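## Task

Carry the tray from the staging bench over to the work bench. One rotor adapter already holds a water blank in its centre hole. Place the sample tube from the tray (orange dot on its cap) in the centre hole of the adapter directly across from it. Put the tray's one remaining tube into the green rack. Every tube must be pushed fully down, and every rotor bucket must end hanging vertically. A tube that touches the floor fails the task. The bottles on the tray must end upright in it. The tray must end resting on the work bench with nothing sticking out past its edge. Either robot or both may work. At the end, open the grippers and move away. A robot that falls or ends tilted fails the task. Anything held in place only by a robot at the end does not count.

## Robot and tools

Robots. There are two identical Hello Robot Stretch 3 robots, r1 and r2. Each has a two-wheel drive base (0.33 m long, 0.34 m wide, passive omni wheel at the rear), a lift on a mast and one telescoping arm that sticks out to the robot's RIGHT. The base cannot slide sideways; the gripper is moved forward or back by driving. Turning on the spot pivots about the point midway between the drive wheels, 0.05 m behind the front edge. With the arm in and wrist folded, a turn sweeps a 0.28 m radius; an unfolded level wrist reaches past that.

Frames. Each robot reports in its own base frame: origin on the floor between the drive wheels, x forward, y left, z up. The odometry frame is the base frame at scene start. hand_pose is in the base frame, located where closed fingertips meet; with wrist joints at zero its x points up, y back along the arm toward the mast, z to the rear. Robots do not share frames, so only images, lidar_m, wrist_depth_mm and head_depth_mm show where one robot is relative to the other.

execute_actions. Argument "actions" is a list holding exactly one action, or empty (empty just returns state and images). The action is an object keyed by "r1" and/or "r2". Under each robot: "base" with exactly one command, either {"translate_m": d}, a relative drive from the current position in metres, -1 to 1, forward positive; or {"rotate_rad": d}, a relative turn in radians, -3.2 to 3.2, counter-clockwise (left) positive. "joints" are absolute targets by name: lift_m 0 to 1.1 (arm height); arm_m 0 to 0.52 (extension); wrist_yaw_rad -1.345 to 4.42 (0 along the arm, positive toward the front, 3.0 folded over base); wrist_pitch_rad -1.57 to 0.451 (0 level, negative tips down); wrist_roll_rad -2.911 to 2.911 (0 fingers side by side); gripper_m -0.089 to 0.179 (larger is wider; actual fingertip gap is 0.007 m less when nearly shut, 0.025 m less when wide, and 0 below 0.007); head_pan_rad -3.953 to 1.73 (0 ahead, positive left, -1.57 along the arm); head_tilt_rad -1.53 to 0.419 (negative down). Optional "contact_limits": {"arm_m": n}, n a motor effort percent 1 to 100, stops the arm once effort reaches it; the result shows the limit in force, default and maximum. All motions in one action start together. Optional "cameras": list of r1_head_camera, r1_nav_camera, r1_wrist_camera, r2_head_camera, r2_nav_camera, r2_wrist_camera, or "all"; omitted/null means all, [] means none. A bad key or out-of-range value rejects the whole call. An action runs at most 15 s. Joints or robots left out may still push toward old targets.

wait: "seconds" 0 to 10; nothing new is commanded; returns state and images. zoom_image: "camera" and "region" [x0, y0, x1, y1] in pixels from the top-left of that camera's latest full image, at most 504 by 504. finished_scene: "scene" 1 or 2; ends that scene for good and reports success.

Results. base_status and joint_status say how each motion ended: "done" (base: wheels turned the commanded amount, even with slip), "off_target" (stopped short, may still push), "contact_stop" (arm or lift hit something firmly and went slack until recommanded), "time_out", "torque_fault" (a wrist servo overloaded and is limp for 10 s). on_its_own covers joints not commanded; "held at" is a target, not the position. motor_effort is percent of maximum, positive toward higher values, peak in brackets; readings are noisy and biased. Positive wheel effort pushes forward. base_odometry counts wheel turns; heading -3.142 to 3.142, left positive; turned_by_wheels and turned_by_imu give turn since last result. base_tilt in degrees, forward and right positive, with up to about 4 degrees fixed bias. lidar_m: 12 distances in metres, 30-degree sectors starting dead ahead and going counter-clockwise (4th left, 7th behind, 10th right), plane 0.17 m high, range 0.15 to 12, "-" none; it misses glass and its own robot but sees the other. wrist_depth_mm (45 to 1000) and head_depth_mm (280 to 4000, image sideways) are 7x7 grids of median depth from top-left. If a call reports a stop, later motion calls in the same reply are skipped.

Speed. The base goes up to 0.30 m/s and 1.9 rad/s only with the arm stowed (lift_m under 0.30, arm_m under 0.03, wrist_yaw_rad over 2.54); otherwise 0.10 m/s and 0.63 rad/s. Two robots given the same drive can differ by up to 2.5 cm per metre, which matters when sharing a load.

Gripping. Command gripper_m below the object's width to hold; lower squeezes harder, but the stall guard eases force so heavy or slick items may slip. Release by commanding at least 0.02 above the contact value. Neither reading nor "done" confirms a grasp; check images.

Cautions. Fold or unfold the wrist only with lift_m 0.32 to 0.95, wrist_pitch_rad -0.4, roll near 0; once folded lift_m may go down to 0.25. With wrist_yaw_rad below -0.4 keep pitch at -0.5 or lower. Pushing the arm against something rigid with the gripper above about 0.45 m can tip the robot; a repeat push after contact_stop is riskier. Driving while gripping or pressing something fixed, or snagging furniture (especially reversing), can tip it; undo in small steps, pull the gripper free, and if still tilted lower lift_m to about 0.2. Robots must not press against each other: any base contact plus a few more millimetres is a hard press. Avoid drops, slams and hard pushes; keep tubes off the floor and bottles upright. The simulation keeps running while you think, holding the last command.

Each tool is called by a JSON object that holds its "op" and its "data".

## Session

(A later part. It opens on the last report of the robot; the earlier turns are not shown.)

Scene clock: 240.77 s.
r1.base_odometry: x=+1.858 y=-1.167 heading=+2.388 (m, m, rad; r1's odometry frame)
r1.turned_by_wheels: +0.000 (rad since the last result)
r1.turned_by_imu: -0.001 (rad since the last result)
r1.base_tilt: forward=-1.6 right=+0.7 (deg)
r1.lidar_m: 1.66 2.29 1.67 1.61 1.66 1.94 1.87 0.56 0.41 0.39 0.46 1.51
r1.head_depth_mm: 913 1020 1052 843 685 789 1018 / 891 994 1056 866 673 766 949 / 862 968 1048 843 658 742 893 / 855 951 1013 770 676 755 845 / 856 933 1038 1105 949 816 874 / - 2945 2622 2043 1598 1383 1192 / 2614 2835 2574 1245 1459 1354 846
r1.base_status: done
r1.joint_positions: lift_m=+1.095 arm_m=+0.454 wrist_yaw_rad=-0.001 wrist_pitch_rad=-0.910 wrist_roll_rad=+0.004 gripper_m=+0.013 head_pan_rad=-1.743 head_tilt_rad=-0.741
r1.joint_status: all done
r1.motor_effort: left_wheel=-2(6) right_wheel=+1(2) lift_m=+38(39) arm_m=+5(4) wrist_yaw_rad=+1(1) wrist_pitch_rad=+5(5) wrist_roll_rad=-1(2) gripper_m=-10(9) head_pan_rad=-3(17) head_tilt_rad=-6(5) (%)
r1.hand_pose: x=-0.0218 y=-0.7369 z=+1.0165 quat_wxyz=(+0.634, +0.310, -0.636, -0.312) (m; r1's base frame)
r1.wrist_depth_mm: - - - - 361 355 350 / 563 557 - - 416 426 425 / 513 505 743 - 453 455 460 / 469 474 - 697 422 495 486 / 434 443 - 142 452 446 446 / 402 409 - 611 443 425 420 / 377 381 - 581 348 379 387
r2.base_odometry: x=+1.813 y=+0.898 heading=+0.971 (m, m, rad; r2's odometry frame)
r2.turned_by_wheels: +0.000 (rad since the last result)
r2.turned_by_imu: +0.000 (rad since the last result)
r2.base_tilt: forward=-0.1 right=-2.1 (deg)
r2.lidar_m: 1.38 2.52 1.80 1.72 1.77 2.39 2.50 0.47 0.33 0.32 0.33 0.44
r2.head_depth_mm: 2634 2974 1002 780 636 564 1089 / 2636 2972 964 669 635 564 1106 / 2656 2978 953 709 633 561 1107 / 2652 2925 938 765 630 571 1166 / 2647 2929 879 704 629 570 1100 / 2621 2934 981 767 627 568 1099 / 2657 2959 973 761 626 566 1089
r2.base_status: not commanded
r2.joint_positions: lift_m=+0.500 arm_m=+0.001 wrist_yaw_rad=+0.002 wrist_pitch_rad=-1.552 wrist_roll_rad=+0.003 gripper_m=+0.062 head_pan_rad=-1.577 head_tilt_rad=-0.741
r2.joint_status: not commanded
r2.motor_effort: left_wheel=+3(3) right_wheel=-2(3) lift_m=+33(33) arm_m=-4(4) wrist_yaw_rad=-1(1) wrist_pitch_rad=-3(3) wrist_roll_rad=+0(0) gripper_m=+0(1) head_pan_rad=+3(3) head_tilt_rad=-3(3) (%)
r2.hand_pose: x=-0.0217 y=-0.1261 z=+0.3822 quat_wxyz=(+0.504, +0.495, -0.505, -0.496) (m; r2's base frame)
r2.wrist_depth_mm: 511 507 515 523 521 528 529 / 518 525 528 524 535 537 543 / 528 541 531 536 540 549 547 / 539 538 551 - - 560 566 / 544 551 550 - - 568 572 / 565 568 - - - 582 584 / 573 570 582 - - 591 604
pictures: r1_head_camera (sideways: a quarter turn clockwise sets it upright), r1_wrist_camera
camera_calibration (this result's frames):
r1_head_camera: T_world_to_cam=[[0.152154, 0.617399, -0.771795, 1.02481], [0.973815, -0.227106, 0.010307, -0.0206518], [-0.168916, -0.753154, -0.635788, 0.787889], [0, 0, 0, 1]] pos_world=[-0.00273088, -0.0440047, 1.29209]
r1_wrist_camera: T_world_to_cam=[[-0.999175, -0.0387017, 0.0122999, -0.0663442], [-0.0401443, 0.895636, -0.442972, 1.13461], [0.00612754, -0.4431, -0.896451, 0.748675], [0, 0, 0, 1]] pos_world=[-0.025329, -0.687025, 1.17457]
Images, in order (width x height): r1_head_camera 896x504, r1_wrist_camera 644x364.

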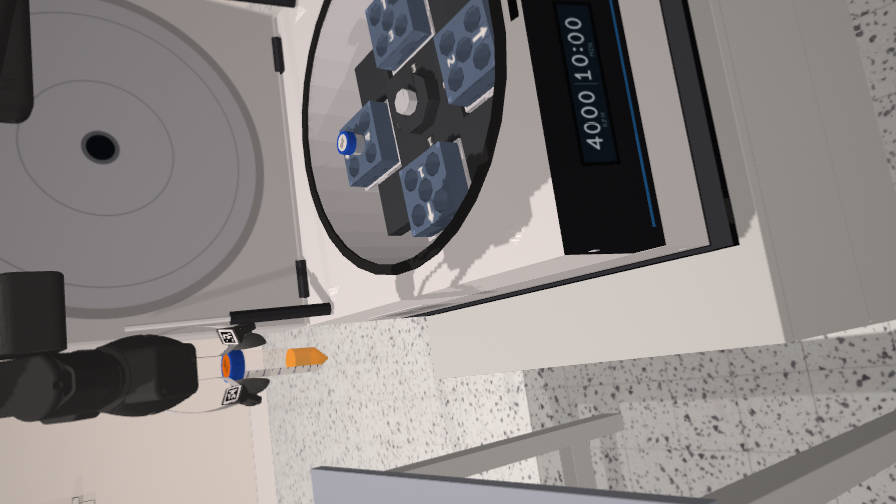

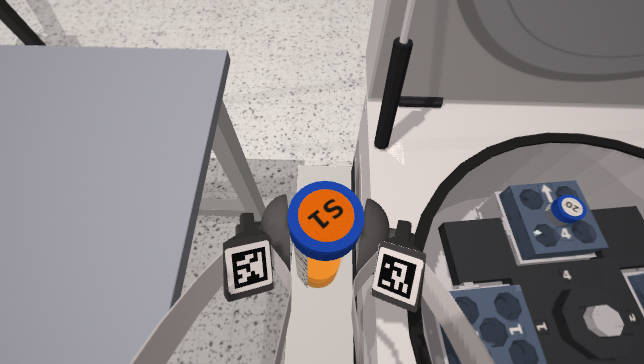

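{"op": "execute_actions", "data": {"actions": [{"r1":{"base":{"translate_m":-0.348},"joints":{"arm_m":0.294,"head_pan_rad":-1.57,"head_tilt_rad":-0.85}}}], "cameras": []}}

{"op": "execute_actions", "data": {"actions": [{"r1":{"joints":{"lift_m":0.99}}}], "cameras": ["r1_head_camera","r1_wrist_camera"]}}

{"op": "zoom_image", "data": {"camera": "r1_head_camera", "region": [280,140,520,320]}}

Scene clock: 251.23 s.
r1.base_odometry: x=+2.112 y=-1.406 heading=+2.388 (m, m, rad; r1's odometry frame)
r1.turned_by_wheels: +0.000 (rad since the last result)
r1.turned_by_imu: -0.001 (rad since the last result)
r1.base_tilt: forward=-1.7 right=+0.6 (deg)
r1.lidar_m: 2.00 2.29 1.66 1.60 1.66 1.58 1.52 1.57 0.41 0.40 0.41 0.68
r1.head_depth_mm: 2778 2940 2257 682 680 816 1105 / 864 978 896 681 675 804 1105 / 862 971 941 731 672 796 1087 / - 968 914 750 669 787 1085 / 846 962 947 773 667 781 1086 / 843 961 921 686 661 774 1084 / 839 2672 921 687 658 768 1089
r1.base_status: done
r1.joint_positions: lift_m=+1.095 arm_m=+0.294 wrist_yaw_rad=-0.001 wrist_pitch_rad=-0.910 wrist_roll_rad=+0.003 gripper_m=+0.013 head_pan_rad=-1.577 head_tilt_rad=-0.840
r1.joint_status: all done
r1.motor_effort: left_wheel=-2(6) right_wheel=+1(1) lift_m=+39(39) arm_m=-4(5) wrist_yaw_rad=+1(1) wrist_pitch_rad=+5(5) wrist_roll_rad=-1(2) gripper_m=-10(10) head_pan_rad=+2(12) head_tilt_rad=-8(19) (%)
r1.hand_pose: x=-0.0218 y=-0.5776 z=+1.0164 quat_wxyz=(+0.634, +0.310, -0.636, -0.312) (m; r1's base frame)
r1.wrist_depth_mm: 651 - 541 535 534 - - / 720 520 529 558 510 - - / - 473 547 515 525 - - / - 443 482 473 485 459 - / - 412 449 143 492 399 - / - 364 521 397 444 359 - / 340 343 467 498 340 340 -
r2.base_odometry: x=+1.813 y=+0.898 heading=+0.971 (m, m, rad; r2's odometry frame)
r2.turned_by_wheels: +0.000 (rad since the last result)
r2.turned_by_imu: +0.000 (rad since the last result)
r2.base_tilt: forward=-0.2 right=-2.0 (deg)
r2.lidar_m: 1.38 2.51 1.80 1.72 1.78 2.39 2.50 0.47 0.33 0.32 0.33 0.44
r2.head_depth_mm: 2657 2940 1008 780 637 565 1093 / 2661 2963 964 668 636 562 1100 / 2616 2958 953 706 633 561 1100 / 2627 2937 940 770 630 572 1166 / 2637 2936 878 703 629 569 1098 / 2655 2932 980 763 625 568 1098 / 2629 2953 974 764 624 567 1095
r2.base_status: not commanded
r2.joint_positions: lift_m=+0.500 arm_m=+0.001 wrist_yaw_rad=+0.002 wrist_pitch_rad=-1.552 wrist_roll_rad=+0.003 gripper_m=+0.062 head_pan_rad=-1.577 head_tilt_rad=-0.741
r2.joint_status: not commanded
r2.motor_effort: left_wheel=+3(3) right_wheel=-2(3) lift_m=+33(33) arm_m=-4(4) wrist_yaw_rad=-1(2) wrist_pitch_rad=-3(3) wrist_roll_rad=+0(1) gripper_m=+1(1) head_pan_rad=+3(3) head_tilt_rad=-4(3) (%)
r2.hand_pose: x=-0.0217 y=-0.1261 z=+0.3822 quat_wxyz=(+0.504, +0.495, -0.505, -0.496) (m; r2's base frame)
r2.wrist_depth_mm: 512 511 527 516 517 528 530 / 520 523 527 528 534 530 538 / 527 534 540 548 542 541 549 / 543 542 553 - - 556 559 / 553 560 553 - - 571 577 / 561 558 - - - 581 586 / 576 581 578 - - 592 597
pictures: none
No camera images: the call's "cameras" was empty. Leave "cameras" out to get every camera's image.

Scene clock: 253.03 s.
r1.base_odometry: x=+2.112 y=-1.406 heading=+2.388 (m, m, rad; r1's odometry frame)
r1.turned_by_wheels: +0.000 (rad since the last result)
r1.turned_by_imu: +0.000 (rad since the last result)
r1.base_tilt: forward=-1.7 right=+0.7 (deg)
r1.lidar_m: 2.00 2.29 1.66 1.61 1.66 1.57 1.52 1.57 0.41 0.40 0.41 0.68
r1.head_depth_mm: - - 2246 680 678 811 1107 / - 2616 898 681 678 807 1106 / - - 910 732 672 798 1090 / 820 - 867 731 671 789 1089 / 844 963 947 772 665 781 1086 / 838 958 921 687 661 776 1089 / 836 2671 917 686 658 768 1088
r1.base_status: not commanded
r1.joint_positions: lift_m=+0.990 arm_m=+0.294 wrist_yaw_rad=-0.001 wrist_pitch_rad=-0.910 wrist_roll_rad=+0.003 gripper_m=+0.013 head_pan_rad=-1.577 head_tilt_rad=-0.840
r1.joint_status: all done
r1.motor_effort: left_wheel=-2(2) right_wheel=+1(1) lift_m=+30(32) arm_m=-4(4) wrist_yaw_rad=+2(1) wrist_pitch_rad=+5(5) wrist_roll_rad=-1(1) gripper_m=-9(9) head_pan_rad=+3(3) head_tilt_rad=-7(6) (%)
r1.hand_pose: x=-0.0218 y=-0.5775 z=+0.9118 quat_wxyz=(+0.634, +0.310, -0.636, -0.312) (m; r1's base frame)
r1.wrist_depth_mm: 698 400 449 471 426 407 - / - 388 449 420 455 369 - / 333 376 390 396 382 362 - / 306 355 360 360 365 352 - / 279 364 342 142 346 316 283 / 259 324 423 302 420 262 261 / 240 240 398 397 321 242 242
r2.base_odometry: x=+1.813 y=+0.898 heading=+0.971 (m, m, rad; r2's odometry frame)
r2.turned_by_wheels: +0.000 (rad since the last result)
r2.turned_by_imu: +0.000 (rad since the last result)
r2.base_tilt: forward=-0.1 right=-2.0 (deg)
r2.lidar_m: 1.38 2.51 1.80 1.72 1.77 2.39 2.50 0.47 0.33 0.32 0.33 0.44
r2.head_depth_mm: 2636 2996 1007 782 638 564 1087 / 2640 3012 965 670 634 561 1102 / 2667 2977 951 708 635 559 1105 / 2678 2936 941 768 631 572 1164 / 2614 2939 876 706 628 570 1096 / 2652 2968 979 762 626 568 1092 / 2644 2953 975 760 622 567 1096
r2.base_status: not commanded
r2.joint_positions: lift_m=+0.500 arm_m=+0.001 wrist_yaw_rad=+0.002 wrist_pitch_rad=-1.552 wrist_roll_rad=+0.003 gripper_m=+0.062 head_pan_rad=-1.577 head_tilt_rad=-0.741
r2.joint_status: not commanded
r2.motor_effort: left_wheel=+3(3) right_wheel=-2(3) lift_m=+33(33) arm_m=-4(4) wrist_yaw_rad=-1(1) wrist_pitch_rad=-3(3) wrist_roll_rad=-1(1) gripper_m=+1(1) head_pan_rad=+3(3) head_tilt_rad=-3(3) (%)
r2.hand_pose: x=-0.0217 y=-0.1261 z=+0.3822 quat_wxyz=(+0.504, +0.495, -0.505, -0.496) (m; r2's base frame)
r2.wrist_depth_mm: 510 512 511 519 519 521 525 / 520 520 533 518 538 544 541 / 530 528 532 531 538 543 547 / 538 540 547 - - 550 569 / 549 561 560 - - 566 576 / 564 559 - - - 586 587 / 575 580 584 - - 594 594
pictures: r1_head_camera (sideways: a quarter turn clockwise sets it upright), r1_wrist_camera
camera_calibration (this result's frames):
r1_head_camera: T_world_to_cam=[[0.0485431, 0.706784, -0.705762, 0.939379], [0.997946, -0.0638924, 0.00465488, -0.0134397], [-0.0418028, -0.704538, -0.708434, 0.881604], [0, 0, 0, 1]] pos_world=[0.00466529, -0.0436728, 1.2876]
r1_wrist_camera: T_world_to_cam=[[-0.999129, -0.0396455, 0.0130034, -0.0600707], [-0.0413032, 0.895677, -0.442782, 0.945328], [0.00590747, -0.442934, -0.896535, 0.725613], [0, 0, 0, 1]] pos_world=[-0.0252598, -0.527692, 1.06989]
Images, in order (width x height): r1_head_camera 896x504, r1_wrist_camera 644x364.

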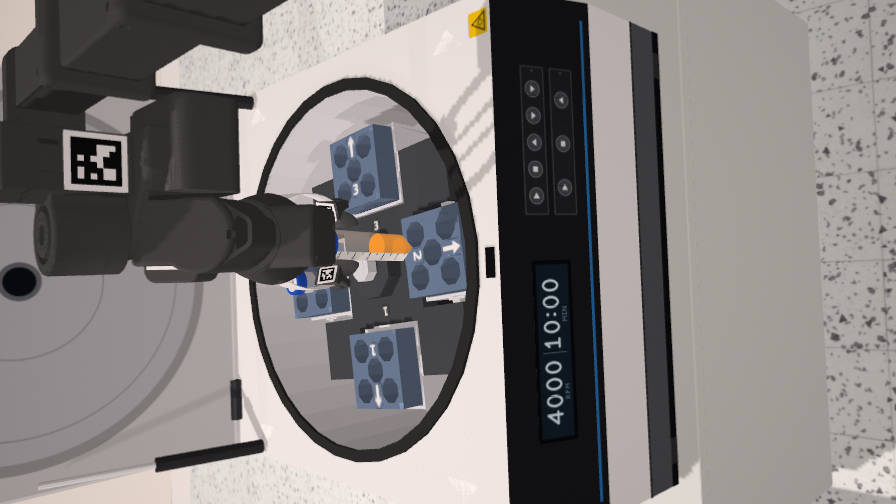

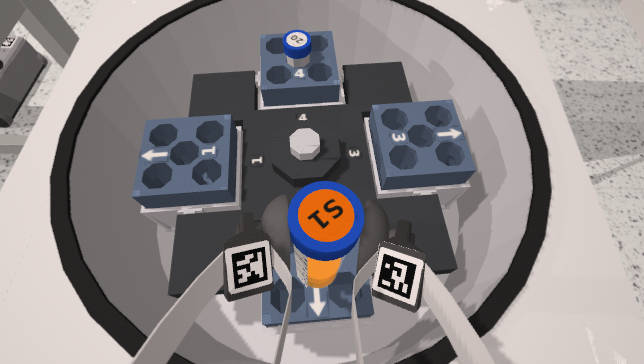

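Region (280, 140, 520, 320) of r1_head_camera's 896x504 image, scaled by 2.100, with more detail than that image has; it fills the top 378 rows of this view, and the rest is white.

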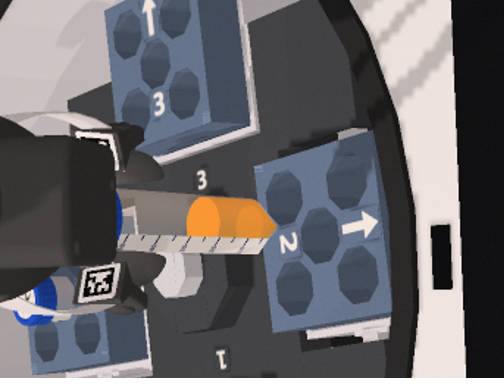

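{"op": "execute_actions", "data": {"actions": [{"r1":{"base":{"translate_m":0.002},"joints":{"arm_m":0.303,"lift_m":0.965}}}], "cameras": ["r1_head_camera","r1_wrist_camera"]}}

{"op": "zoom_image", "data": {"camera": "r1_head_camera", "region": [340,190,500,310]}}

Scene clock: 259.23 s.
r1.base_odometry: x=+2.110 y=-1.404 heading=+2.388 (m, m, rad; r1's odometry frame)
r1.turned_by_wheels: +0.000 (rad since the last result)
r1.turned_by_imu: -0.001 (rad since the last result)
r1.base_tilt: forward=-1.7 right=+0.7 (deg)
r1.lidar_m: 2.00 2.29 1.67 1.60 1.66 1.58 1.52 1.57 0.41 0.40 0.41 0.68
r1.head_depth_mm: 2704 - 2051 679 680 817 1106 / 825 938 889 680 677 807 1101 / 819 - 889 732 673 798 1085 / 833 - - 707 667 789 1085 / 843 963 946 772 665 780 1087 / 838 963 918 686 662 774 1093 / 838 2649 923 685 658 768 1092
r1.base_status: done
r1.joint_positions: lift_m=+0.965 arm_m=+0.303 wrist_yaw_rad=-0.001 wrist_pitch_rad=-0.910 wrist_roll_rad=+0.003 gripper_m=+0.013 head_pan_rad=-1.577 head_tilt_rad=-0.840
r1.joint_status: all done
r1.motor_effort: left_wheel=-2(4) right_wheel=+1(4) lift_m=+31(31) arm_m=+4(5) wrist_yaw_rad=+1(2) wrist_pitch_rad=+5(5) wrist_roll_rad=-1(1) gripper_m=-9(9) head_pan_rad=+3(3) head_tilt_rad=-6(8) (%)
r1.hand_pose: x=-0.0218 y=-0.5858 z=+0.8868 quat_wxyz=(+0.634, +0.310, -0.636, -0.312) (m; r1's base frame)
r1.wrist_depth_mm: 643 369 436 440 420 360 - / 327 389 414 390 420 348 - / 304 354 360 354 349 342 309 / 285 331 337 329 338 342 274 / 259 344 316 142 322 320 253 / 232 303 303 275 310 267 235 / 218 228 379 340 373 219 221
r2.base_odometry: x=+1.813 y=+0.898 heading=+0.971 (m, m, rad; r2's odometry frame)
r2.turned_by_wheels: +0.000 (rad since the last result)
r2.turned_by_imu: +0.000 (rad since the last result)
r2.base_tilt: forward=-0.1 right=-1.9 (deg)
r2.lidar_m: 1.38 2.51 1.80 1.72 1.78 2.39 2.50 0.47 0.33 0.32 0.33 0.44
r2.head_depth_mm: 2643 3030 1009 781 637 563 1094 / 2618 2990 968 670 635 562 1106 / 2637 2986 952 710 632 561 1104 / 2635 2927 938 767 630 571 1159 / 2641 2931 880 704 628 571 1099 / 2645 2955 985 768 627 569 1099 / 2652 2958 981 761 624 567 1094
r2.base_status: not commanded
r2.joint_positions: lift_m=+0.500 arm_m=+0.001 wrist_yaw_rad=+0.002 wrist_pitch_rad=-1.552 wrist_roll_rad=+0.003 gripper_m=+0.062 head_pan_rad=-1.577 head_tilt_rad=-0.741
r2.joint_status: not commanded
r2.motor_effort: left_wheel=+3(3) right_wheel=-3(3) lift_m=+33(33) arm_m=-4(4) wrist_yaw_rad=-1(1) wrist_pitch_rad=-3(3) wrist_roll_rad=+0(1) gripper_m=+1(1) head_pan_rad=+3(3) head_tilt_rad=-4(2) (%)
r2.hand_pose: x=-0.0217 y=-0.1261 z=+0.3822 quat_wxyz=(+0.504, +0.495, -0.505, -0.496) (m; r2's base frame)
r2.wrist_depth_mm: 516 511 506 514 523 525 530 / 524 531 531 531 527 533 545 / 525 534 535 543 537 539 551 / 543 546 536 - - 549 571 / 553 554 554 - - 572 573 / 563 565 - - - 584 578 / 573 585 579 - - 602 607
pictures: r1_head_camera (sideways: a quarter turn clockwise sets it upright), r1_wrist_camera
camera_calibration (this result's frames):
r1_head_camera: T_world_to_cam=[[0.0485427, 0.706784, -0.705762, 0.939379], [0.997946, -0.0638918, 0.00465487, -0.0134397], [-0.0418024, -0.704538, -0.708434, 0.881605], [0, 0, 0, 1]] pos_world=[0.00466532, -0.0436728, 1.2876]
r1_wrist_camera: T_world_to_cam=[[-0.999129, -0.039647, 0.0129995, -0.0600718], [-0.0413034, 0.895721, -0.442695, 0.941635], [0.00590759, -0.442846, -0.896578, 0.6996], [0, 0, 0, 1]] pos_world=[-0.0252598, -0.536008, 1.04488]
Images, in order (width x height): r1_head_camera 896x504, r1_wrist_camera 644x364.

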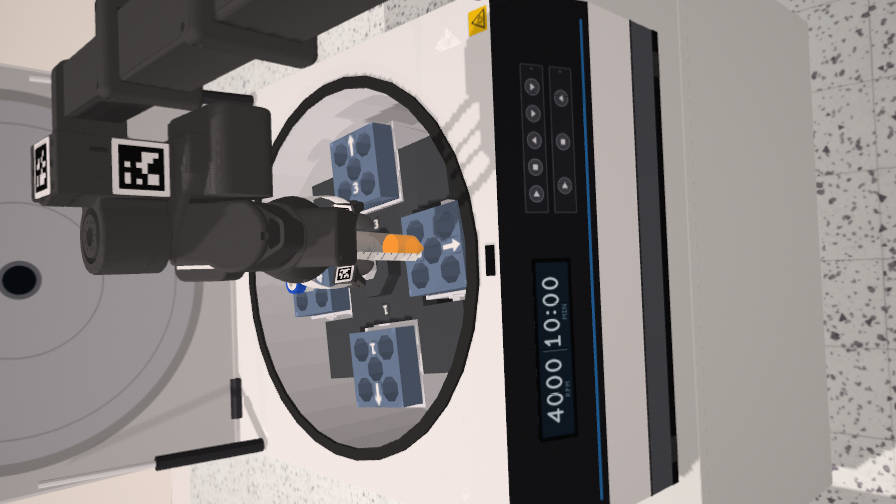

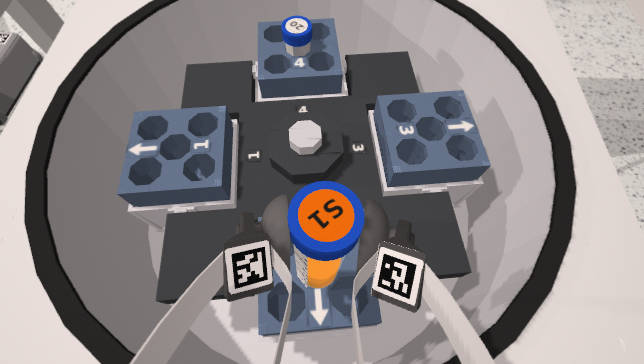

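Region (340, 190, 500, 310) of r1_head_camera's 896x504 image, scaled by 3.150, with more detail than that image has; it fills the top 378 rows of this view, and the rest is white.

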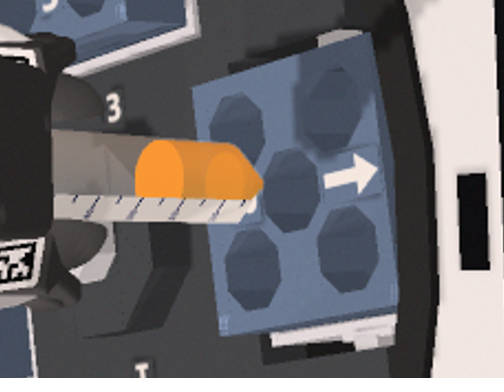

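Gap 9 px; extend slightly.

{"op": "execute_actions", "data": {"actions": [{"r1":{"joints":{"arm_m":0.308,"lift_m":0.93}}}], "cameras": ["r1_head_camera","r1_wrist_camera"]}}

{"op": "zoom_image", "data": {"camera": "r1_head_camera", "region": [340,190,500,310]}}

Scene clock: 262.73 s.
r1.base_odometry: x=+2.110 y=-1.404 heading=+2.388 (m, m, rad; r1's odometry frame)
r1.turned_by_wheels: +0.000 (rad since the last result)
r1.turned_by_imu: +0.000 (rad since the last result)
r1.base_tilt: forward=-1.6 right=+0.5 (deg)
r1.lidar_m: 1.99 2.29 1.67 1.60 1.66 1.58 1.52 1.57 0.41 0.40 0.41 0.68
r1.head_depth_mm: 2766 2959 - 660 687 816 1107 / 840 - 879 681 677 805 1108 / 839 - 877 732 672 795 1090 / 848 928 - 724 669 790 1088 / 844 964 950 772 666 780 1087 / 838 954 918 684 662 772 1094 / 836 2673 924 687 659 769 1093
r1.base_status: not commanded
r1.joint_positions: lift_m=+0.930 arm_m=+0.308 wrist_yaw_rad=-0.001 wrist_pitch_rad=-0.910 wrist_roll_rad=+0.003 gripper_m=+0.013 head_pan_rad=-1.577 head_tilt_rad=-0.840
r1.joint_status: all done
r1.motor_effort: left_wheel=-2(2) right_wheel=+1(1) lift_m=+29(30) arm_m=+5(5) wrist_yaw_rad=+1(1) wrist_pitch_rad=+5(5) wrist_roll_rad=-1(1) gripper_m=-9(9) head_pan_rad=+3(3) head_tilt_rad=-7(8) (%)
r1.hand_pose: x=-0.0218 y=-0.5908 z=+0.8518 quat_wxyz=(+0.634, +0.310, -0.636, -0.312) (m; r1's base frame)
r1.wrist_depth_mm: 311 358 400 367 398 328 - / 293 361 353 356 349 333 283 / 297 305 316 305 314 307 258 / 289 289 299 298 298 328 235 / 266 320 279 142 285 297 219 / 225 269 267 242 273 267 198 / 188 243 347 275 345 187 188
r2.base_odometry: x=+1.813 y=+0.898 heading=+0.971 (m, m, rad; r2's odometry frame)
r2.turned_by_wheels: +0.000 (rad since the last result)
r2.turned_by_imu: +0.000 (rad since the last result)
r2.base_tilt: forward=-0.1 right=-1.9 (deg)
r2.lidar_m: 1.38 2.51 1.81 1.72 1.77 2.39 2.50 0.47 0.33 0.32 0.33 0.44
r2.head_depth_mm: 2635 2973 1012 781 636 564 1089 / 2614 2987 964 669 634 562 1108 / 2638 2969 953 708 632 560 1102 / 2664 2937 935 766 631 571 1161 / 2643 2925 879 705 629 570 1098 / 2647 2999 979 765 626 567 1099 / 2678 2958 976 763 624 567 1097
r2.base_status: not commanded
r2.joint_positions: lift_m=+0.500 arm_m=+0.001 wrist_yaw_rad=+0.002 wrist_pitch_rad=-1.552 wrist_roll_rad=+0.003 gripper_m=+0.062 head_pan_rad=-1.577 head_tilt_rad=-0.741
r2.joint_status: not commanded
r2.motor_effort: left_wheel=+3(3) right_wheel=-2(3) lift_m=+33(33) arm_m=-4(4) wrist_yaw_rad=-1(1) wrist_pitch_rad=-3(3) wrist_roll_rad=+0(0) gripper_m=+1(0) head_pan_rad=+3(3) head_tilt_rad=-4(3) (%)
r2.hand_pose: x=-0.0217 y=-0.1261 z=+0.3822 quat_wxyz=(+0.504, +0.495, -0.505, -0.496) (m; r2's base frame)
r2.wrist_depth_mm: 507 508 517 516 517 526 531 / 521 522 526 538 535 526 540 / 525 526 541 534 548 548 547 / 540 534 543 - - 554 563 / 551 558 553 - - 565 573 / 564 569 - - - 586 578 / 572 570 578 - - 589 591
pictures: r1_head_camera (sideways: a quarter turn clockwise sets it upright), r1_wrist_camera
camera_calibration (this result's frames):
r1_head_camera: T_world_to_cam=[[0.0485428, 0.706784, -0.705762, 0.939379], [0.997946, -0.0638921, 0.00465487, -0.0134397], [-0.0418026, -0.704538, -0.708434, 0.881605], [0, 0, 0, 1]] pos_world=[0.00466531, -0.0436728, 1.2876]
r1_wrist_camera: T_world_to_cam=[[-0.999129, -0.0396468, 0.0129975, -0.0598129], [-0.0413026, 0.89574, -0.442656, 0.930588], [0.00590755, -0.442808, -0.896597, 0.666044], [0, 0, 0, 1]] pos_world=[-0.0252598, -0.541006, 1.00988]
Images, in order (width x height): r1_head_camera 896x504, r1_wrist_camera 644x364.

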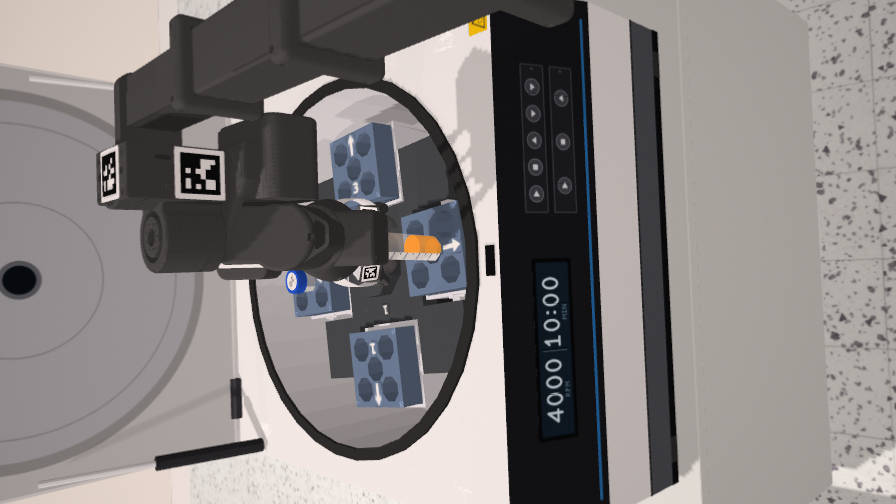

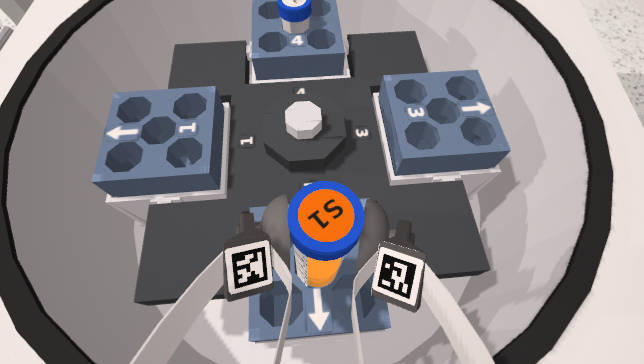

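Region (340, 190, 500, 310) of r1_head_camera's 896x504 image, scaled by 3.150, with more detail than that image has; it fills the top 378 rows of this view, and the rest is white.

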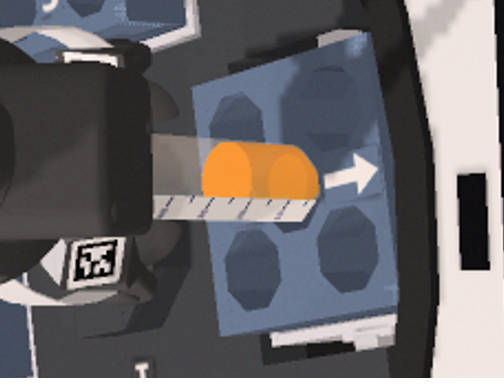

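{"op": "execute_actions", "data": {"actions": [{"r1":{"joints":{"lift_m":0.89}}}], "cameras": []}}

{"op": "execute_actions", "data": {"actions": [{"r1":{"joints":{"gripper_m":0.055}}}], "cameras": []}}

{"op": "execute_actions", "data": {"actions": [{"r1":{"joints":{"lift_m":1.05}}}], "cameras": ["r1_wrist_camera"]}}

{"op": "execute_actions", "data": {"actions": [{"r1":{"joints":{"arm_m":0.0}}}], "cameras": ["r1_head_camera","r2_head_camera"]}}

Scene clock: 269.10 s.
r1.base_odometry: x=+2.110 y=-1.404 heading=+2.388 (m, m, rad; r1's odometry frame)
r1.turned_by_wheels: +0.000 (rad since the last result)
r1.turned_by_imu: +0.000 (rad since the last result)
r1.base_tilt: forward=-1.8 right=+0.7 (deg)
r1.lidar_m: 2.00 2.29 1.67 1.60 1.66 1.58 1.52 1.57 0.41 0.40 0.41 0.68
r1.head_depth_mm: 2779 2962 - - 679 812 1099 / 854 940 - 662 676 806 1101 / 852 934 - 676 671 796 1086 / 846 951 - 659 669 787 1089 / 844 964 932 772 666 781 1089 / 839 958 927 684 663 775 1090 / 836 2662 923 687 660 768 1091
r1.base_status: not commanded
r1.joint_positions: lift_m=+0.890 arm_m=+0.308 wrist_yaw_rad=-0.001 wrist_pitch_rad=-0.910 wrist_roll_rad=+0.003 gripper_m=+0.013 head_pan_rad=-1.577 head_tilt_rad=-0.840
r1.joint_status: all done
r1.motor_effort: left_wheel=-2(2) right_wheel=+1(1) lift_m=+30(31) arm_m=+4(4) wrist_yaw_rad=+2(1) wrist_pitch_rad=+5(5) wrist_roll_rad=-1(1) gripper_m=-8(10) head_pan_rad=+3(3) head_tilt_rad=-7(7) (%)
r1.hand_pose: x=-0.0218 y=-0.5908 z=+0.8118 quat_wxyz=(+0.634, +0.310, -0.636, -0.312) (m; r1's base frame)
r1.wrist_depth_mm: 283 338 333 323 337 308 255 / 282 276 300 286 284 285 240 / 266 252 269 264 277 275 236 / 264 251 257 229 256 296 222 / 265 243 236 143 238 245 195 / 224 226 228 203 329 275 164 / 182 241 308 218 312 183 149
r2.base_odometry: x=+1.813 y=+0.898 heading=+0.971 (m, m, rad; r2's odometry frame)
r2.turned_by_wheels: +0.000 (rad since the last result)
r2.turned_by_imu: +0.000 (rad since the last result)
r2.base_tilt: forward=+0.0 right=-1.9 (deg)
r2.lidar_m: 1.38 2.52 1.80 1.73 1.78 2.38 2.50 0.47 0.33 0.32 0.33 0.44
r2.head_depth_mm: 2638 2965 1010 779 637 564 1091 / 2612 2961 967 670 635 561 1108 / 2638 2933 952 708 631 561 1103 / 2644 2957 937 767 631 573 1167 / 2627 2924 877 705 628 570 1098 / 2647 2949 983 764 627 569 1091 / 2674 2974 972 763 625 567 1091
r2.base_status: not commanded
r2.joint_positions: lift_m=+0.500 arm_m=+0.001 wrist_yaw_rad=+0.002 wrist_pitch_rad=-1.552 wrist_roll_rad=+0.003 gripper_m=+0.062 head_pan_rad=-1.577 head_tilt_rad=-0.741
r2.joint_status: not commanded
r2.motor_effort: left_wheel=+3(3) right_wheel=-3(2) lift_m=+33(33) arm_m=-4(4) wrist_yaw_rad=-1(1) wrist_pitch_rad=-3(3) wrist_roll_rad=+0(0) gripper_m=+1(0) head_pan_rad=+3(4) head_tilt_rad=-4(3) (%)
r2.hand_pose: x=-0.0217 y=-0.1261 z=+0.3822 quat_wxyz=(+0.504, +0.495, -0.505, -0.496) (m; r2's base frame)
r2.wrist_depth_mm: 513 508 518 520 523 526 534 / 520 526 529 531 532 539 543 / 520 531 539 533 545 546 551 / 544 544 541 - - 561 563 / 549 556 542 - - 571 572 / 562 570 - - - 581 585 / 571 571 585 - - 600 597
pictures: none
No camera images: the call's "cameras" was empty. Leave "cameras" out to get every camera's image.

Scene clock: 270.00 s.
r1.base_odometry: x=+2.110 y=-1.404 heading=+2.388 (m, m, rad; r1's odometry frame)
r1.turned_by_wheels: +0.000 (rad since the last result)
r1.turned_by_imu: +0.000 (rad since the last result)
r1.base_tilt: forward=-1.6 right=+0.7 (deg)
r1.lidar_m: 1.99 2.30 1.67 1.60 1.66 1.58 1.52 1.58 0.41 0.40 0.41 0.68
r1.head_depth_mm: 2790 2961 - - 678 818 1104 / 856 942 - 661 676 803 1106 / 852 935 - 675 672 798 1092 / 848 947 - 659 668 790 1087 / 845 962 931 769 665 777 1086 / 841 959 927 683 661 774 1087 / 839 2630 922 685 658 767 1093
r1.base_status: not commanded
r1.joint_positions: lift_m=+0.890 arm_m=+0.308 wrist_yaw_rad=-0.001 wrist_pitch_rad=-0.910 wrist_roll_rad=+0.003 gripper_m=+0.055 head_pan_rad=-1.577 head_tilt_rad=-0.840
r1.joint_status: all done
r1.motor_effort: left_wheel=-2(2) right_wheel=+1(1) lift_m=+30(31) arm_m=+4(4) wrist_yaw_rad=+1(1) wrist_pitch_rad=+5(5) wrist_roll_rad=-1(1) gripper_m=-1(79) head_pan_rad=+2(2) head_tilt_rad=-6(6) (%)
r1.hand_pose: x=-0.0218 y=-0.5908 z=+0.8118 quat_wxyz=(+0.634, +0.310, -0.636, -0.312) (m; r1's base frame)
r1.wrist_depth_mm: 284 339 333 319 343 308 253 / 282 273 299 285 282 288 242 / 268 254 269 265 274 274 236 / 264 252 257 241 258 296 222 / 265 241 237 180 242 247 196 / 224 225 251 200 248 267 163 / 183 248 311 225 311 183 149
r2.base_odometry: x=+1.813 y=+0.898 heading=+0.971 (m, m, rad; r2's odometry frame)
r2.turned_by_wheels: +0.000 (rad since the last result)
r2.turned_by_imu: +0.000 (rad since the last result)
r2.base_tilt: forward=-0.1 right=-1.9 (deg)
r2.lidar_m: 1.37 2.51 1.80 1.72 1.78 2.39 2.50 0.47 0.33 0.32 0.33 0.44
r2.head_depth_mm: 2622 2965 1012 779 637 564 1091 / 2617 2984 965 668 636 561 1105 / 2586 2913 953 706 633 561 1103 / 2604 2950 939 767 631 571 1164 / 2663 2955 879 703 627 570 1096 / 2636 2982 982 764 627 569 1094 / 2665 2947 979 762 625 566 1095
r2.base_status: not commanded
r2.joint_positions: lift_m=+0.500 arm_m=+0.001 wrist_yaw_rad=+0.002 wrist_pitch_rad=-1.552 wrist_roll_rad=+0.003 gripper_m=+0.062 head_pan_rad=-1.577 head_tilt_rad=-0.741
r2.joint_status: not commanded
r2.motor_effort: left_wheel=+3(3) right_wheel=-3(2) lift_m=+33(33) arm_m=-4(4) wrist_yaw_rad=-1(1) wrist_pitch_rad=-3(3) wrist_roll_rad=+0(0) gripper_m=+1(1) head_pan_rad=+3(3) head_tilt_rad=-3(4) (%)
r2.hand_pose: x=-0.0217 y=-0.1261 z=+0.3822 quat_wxyz=(+0.504, +0.495, -0.505, -0.496) (m; r2's base frame)
r2.wrist_depth_mm: 511 514 515 516 521 527 526 / 518 520 534 526 524 530 539 / 525 531 535 540 543 545 551 / 540 544 546 - - 558 552 / 547 549 548 - - 570 572 / 558 571 - - - 570 586 / 574 583 584 - - 595 593
pictures: none
No camera images: the call's "cameras" was empty. Leave "cameras" out to get every camera's image.

Scene clock: 272.30 s.
r1.base_odometry: x=+2.110 y=-1.404 heading=+2.388 (m, m, rad; r1's odometry frame)
r1.turned_by_wheels: +0.000 (rad since the last result)
r1.turned_by_imu: +0.000 (rad since the last result)
r1.base_tilt: forward=-1.7 right=+0.8 (deg)
r1.lidar_m: 2.00 2.29 1.67 1.60 1.66 1.58 1.52 1.57 0.41 0.40 0.41 0.68
r1.head_depth_mm: 2781 2993 2248 680 681 814 1109 / 902 978 899 681 678 804 1105 / - 976 927 746 670 796 1086 / - - 930 735 667 788 1088 / 843 970 934 773 665 779 1091 / 839 957 926 685 662 774 1091 / 836 2670 918 685 661 766 1087
r1.base_status: not commanded
r1.joint_positions: lift_m=+1.050 arm_m=+0.308 wrist_yaw_rad=-0.001 wrist_pitch_rad=-0.910 wrist_roll_rad=+0.003 gripper_m=+0.055 head_pan_rad=-1.577 head_tilt_rad=-0.840
r1.joint_status: all done
r1.motor_effort: left_wheel=-2(2) right_wheel=+1(1) lift_m=+39(40) arm_m=+4(4) wrist_yaw_rad=+1(1) wrist_pitch_rad=+5(5) wrist_roll_rad=-1(1) gripper_m=+0(0) head_pan_rad=+3(2) head_tilt_rad=-6(6) (%)
r1.hand_pose: x=-0.0218 y=-0.5908 z=+0.9714 quat_wxyz=(+0.634, +0.310, -0.636, -0.312) (m; r1's base frame)
r1.wrist_depth_mm: 679 494 480 499 492 505 - / - 451 496 515 476 457 - / - 411 482 466 478 415 - / - 401 429 425 419 389 - / 352 392 405 408 445 351 - / 323 337 373 351 454 319 - / 293 297 456 418 393 296 -
r2.base_odometry: x=+1.813 y=+0.898 heading=+0.971 (m, m, rad; r2's odometry frame)
r2.turned_by_wheels: +0.000 (rad since the last result)
r2.turned_by_imu: +0.000 (rad since the last result)
r2.base_tilt: forward=-0.1 right=-2.0 (deg)
r2.lidar_m: 1.38 2.52 1.80 1.72 1.77 2.38 2.50 0.47 0.33 0.32 0.33 0.44
r2.head_depth_mm: 2633 2963 1010 778 637 563 1085 / 2619 2964 969 671 635 561 1112 / 2636 2956 954 706 633 563 1103 / 2659 2953 937 768 632 572 1166 / 2644 2972 878 705 630 570 1096 / 2635 2970 986 763 629 568 1096 / 2655 2954 977 762 625 566 1090
r2.base_status: not commanded
r2.joint_positions: lift_m=+0.500 arm_m=+0.001 wrist_yaw_rad=+0.002 wrist_pitch_rad=-1.552 wrist_roll_rad=+0.003 gripper_m=+0.062 head_pan_rad=-1.577 head_tilt_rad=-0.741
r2.joint_status: not commanded
r2.motor_effort: left_wheel=+3(3) right_wheel=-3(3) lift_m=+33(33) arm_m=-4(4) wrist_yaw_rad=-1(1) wrist_pitch_rad=-3(3) wrist_roll_rad=-1(0) gripper_m=+1(1) head_pan_rad=+4(3) head_tilt_rad=-3(3) (%)
r2.hand_pose: x=-0.0217 y=-0.1261 z=+0.3822 quat_wxyz=(+0.504, +0.495, -0.505, -0.496) (m; r2's base frame)
r2.wrist_depth_mm: 504 515 511 519 524 523 533 / 517 515 515 528 538 536 532 / 523 532 534 542 534 543 557 / 537 547 544 - - 556 555 / 551 552 547 - - 585 570 / 555 567 - - - 585 580 / 571 573 580 - - 602 602
pictures: r1_wrist_camera
camera_calibration (this result's frames):
r1_wrist_camera: T_world_to_cam=[[-0.999129, -0.0396459, 0.0129975, -0.0613683], [-0.0413018, 0.895739, -0.442657, 0.983565], [0.00590709, -0.442808, -0.896597, 0.773326], [0, 0, 0, 1]] pos_world=[-0.0252599, -0.541016, 1.12954]
Images, in order (width x height): r1_wrist_camera 644x364.

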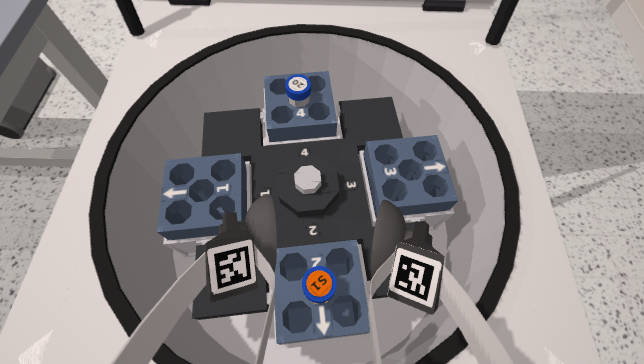

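Scene clock: 275.77 s.
r1.base_odometry: x=+2.110 y=-1.404 heading=+2.388 (m, m, rad; r1's odometry frame)
r1.turned_by_wheels: +0.000 (rad since the last result)
r1.turned_by_imu: +0.000 (rad since the last result)
r1.base_tilt: forward=-1.5 right=+0.6 (deg)
r1.lidar_m: 2.00 2.29 1.67 1.60 1.66 1.58 1.52 1.58 0.41 0.40 0.41 0.68
r1.head_depth_mm: 2672 - - - - 853 1105 / 823 - - - - 906 1099 / 822 - - - - 875 1090 / 832 971 - 686 - 822 1086 / 844 962 930 776 668 779 1087 / 839 957 925 685 660 777 1091 / 837 2671 921 686 658 767 1088
r1.base_status: not commanded
r1.joint_positions: lift_m=+1.050 arm_m=+0.002 wrist_yaw_rad=-0.001 wrist_pitch_rad=-0.910 wrist_roll_rad=+0.002 gripper_m=+0.055 head_pan_rad=-1.577 head_tilt_rad=-0.840
r1.joint_status: all done
joint sent to its limit — the command would take r1.arm_m past its lower limit, so that joint was sent only as far as its limit.
r1.motor_effort: left_wheel=-2(2) right_wheel=+1(1) lift_m=+39(39) arm_m=-4(4) wrist_yaw_rad=+1(1) wrist_pitch_rad=+5(5) wrist_roll_rad=-1(1) gripper_m=+0(0) head_pan_rad=+3(3) head_tilt_rad=-7(6) (%)
r1.hand_pose: x=-0.0218 y=-0.2853 z=+0.9714 quat_wxyz=(+0.634, +0.310, -0.636, -0.312) (m; r1's base frame)
r1.wrist_depth_mm: 681 518 565 569 566 - - / - 453 512 498 517 459 - / - 414 410 413 413 412 - / - 476 455 460 449 469 - / - 630 595 608 555 619 - / - - - 997 - - - / - - - - - - -
r2.base_odometry: x=+1.813 y=+0.898 heading=+0.971 (m, m, rad; r2's odometry frame)
r2.turned_by_wheels: +0.000 (rad since the last result)
r2.turned_by_imu: +0.000 (rad since the last result)
r2.base_tilt: forward=-0.1 right=-2.1 (deg)
r2.lidar_m: 1.38 2.52 1.80 1.72 1.78 2.38 2.50 0.47 0.33 0.32 0.33 0.44
r2.head_depth_mm: 2633 2948 1010 779 637 562 1090 / 2640 2968 961 668 636 561 1107 / 2615 2957 954 707 634 562 1105 / 2648 2917 938 769 630 571 1165 / 2670 2949 875 703 629 569 1095 / 2664 2963 985 766 627 568 1100 / 2649 2936 976 762 624 566 1090
r2.base_status: not commanded
r2.joint_positions: lift_m=+0.500 arm_m=+0.001 wrist_yaw_rad=+0.002 wrist_pitch_rad=-1.552 wrist_roll_rad=+0.003 gripper_m=+0.062 head_pan_rad=-1.577 head_tilt_rad=-0.741
r2.joint_status: not commanded
r2.motor_effort: left_wheel=+3(3) right_wheel=-2(3) lift_m=+33(33) arm_m=-4(4) wrist_yaw_rad=-1(2) wrist_pitch_rad=-3(3) wrist_roll_rad=+0(1) gripper_m=+1(1) head_pan_rad=+3(3) head_tilt_rad=-3(4) (%)
r2.hand_pose: x=-0.0217 y=-0.1261 z=+0.3822 quat_wxyz=(+0.504, +0.495, -0.505, -0.496) (m; r2's base frame)
r2.wrist_depth_mm: 510 507 512 516 513 522 522 / 522 520 530 528 532 537 533 / 523 538 543 539 539 551 553 / 542 541 546 - - 555 558 / 550 554 555 - - 573 570 / 559 569 - - - 588 582 / 574 578 583 - - 594 606
pictures: r1_head_camera (sideways: a quarter turn clockwise sets it upright), r2_head_camera (sideways: a quarter turn clockwise sets it upright)
camera_calibration (this result's frames):
r1_head_camera: T_world_to_cam=[[0.0484605, 0.706825, -0.705726, 0.939333], [0.997953, -0.0637757, 0.00465195, -0.0134359], [-0.0417201, -0.704507, -0.70847, 0.881651], [0, 0, 0, 1]] pos_world=[0.00467042, -0.0436723, 1.2876]
r2_head_camera: T_world_to_cam=[[-0.0382581, 0.670826, -0.740627, 0.981251], [0.999186, 0.0351504, -0.0197767, 0.0261879], [0.0127666, -0.740781, -0.671625, 0.829494], [0, 0, 0, 1]] pos_world=[0.000784383, -0.0446955, 1.28437]
Images, in order (width x height): r1_head_camera 896x504, r2_head_camera 896x504.

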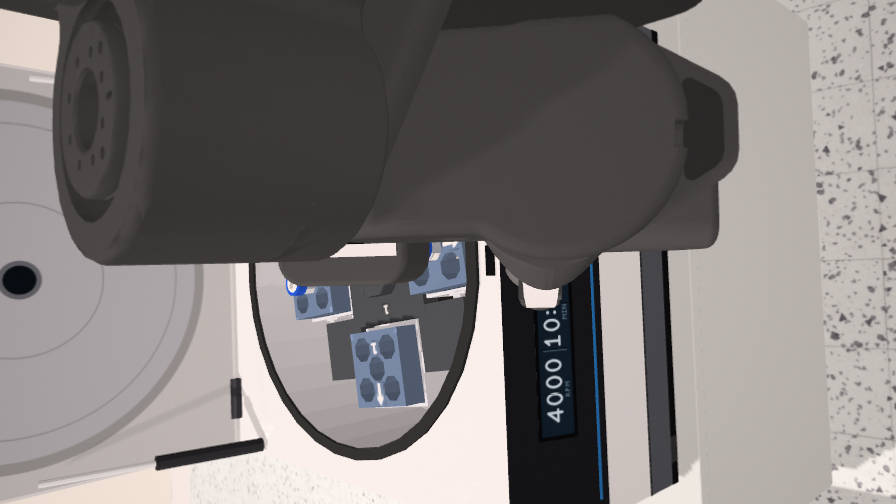

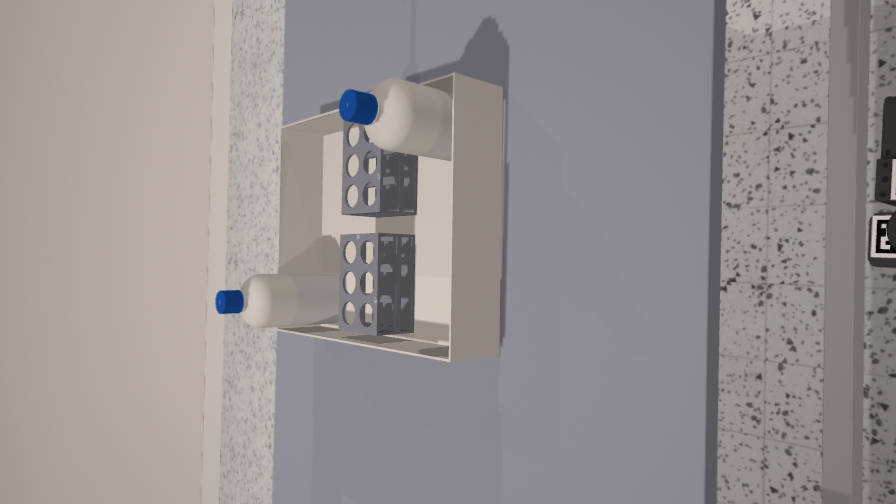

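{"op": "finished_scene", "data": {"scene": 2}}

The scene is finished: the task was done.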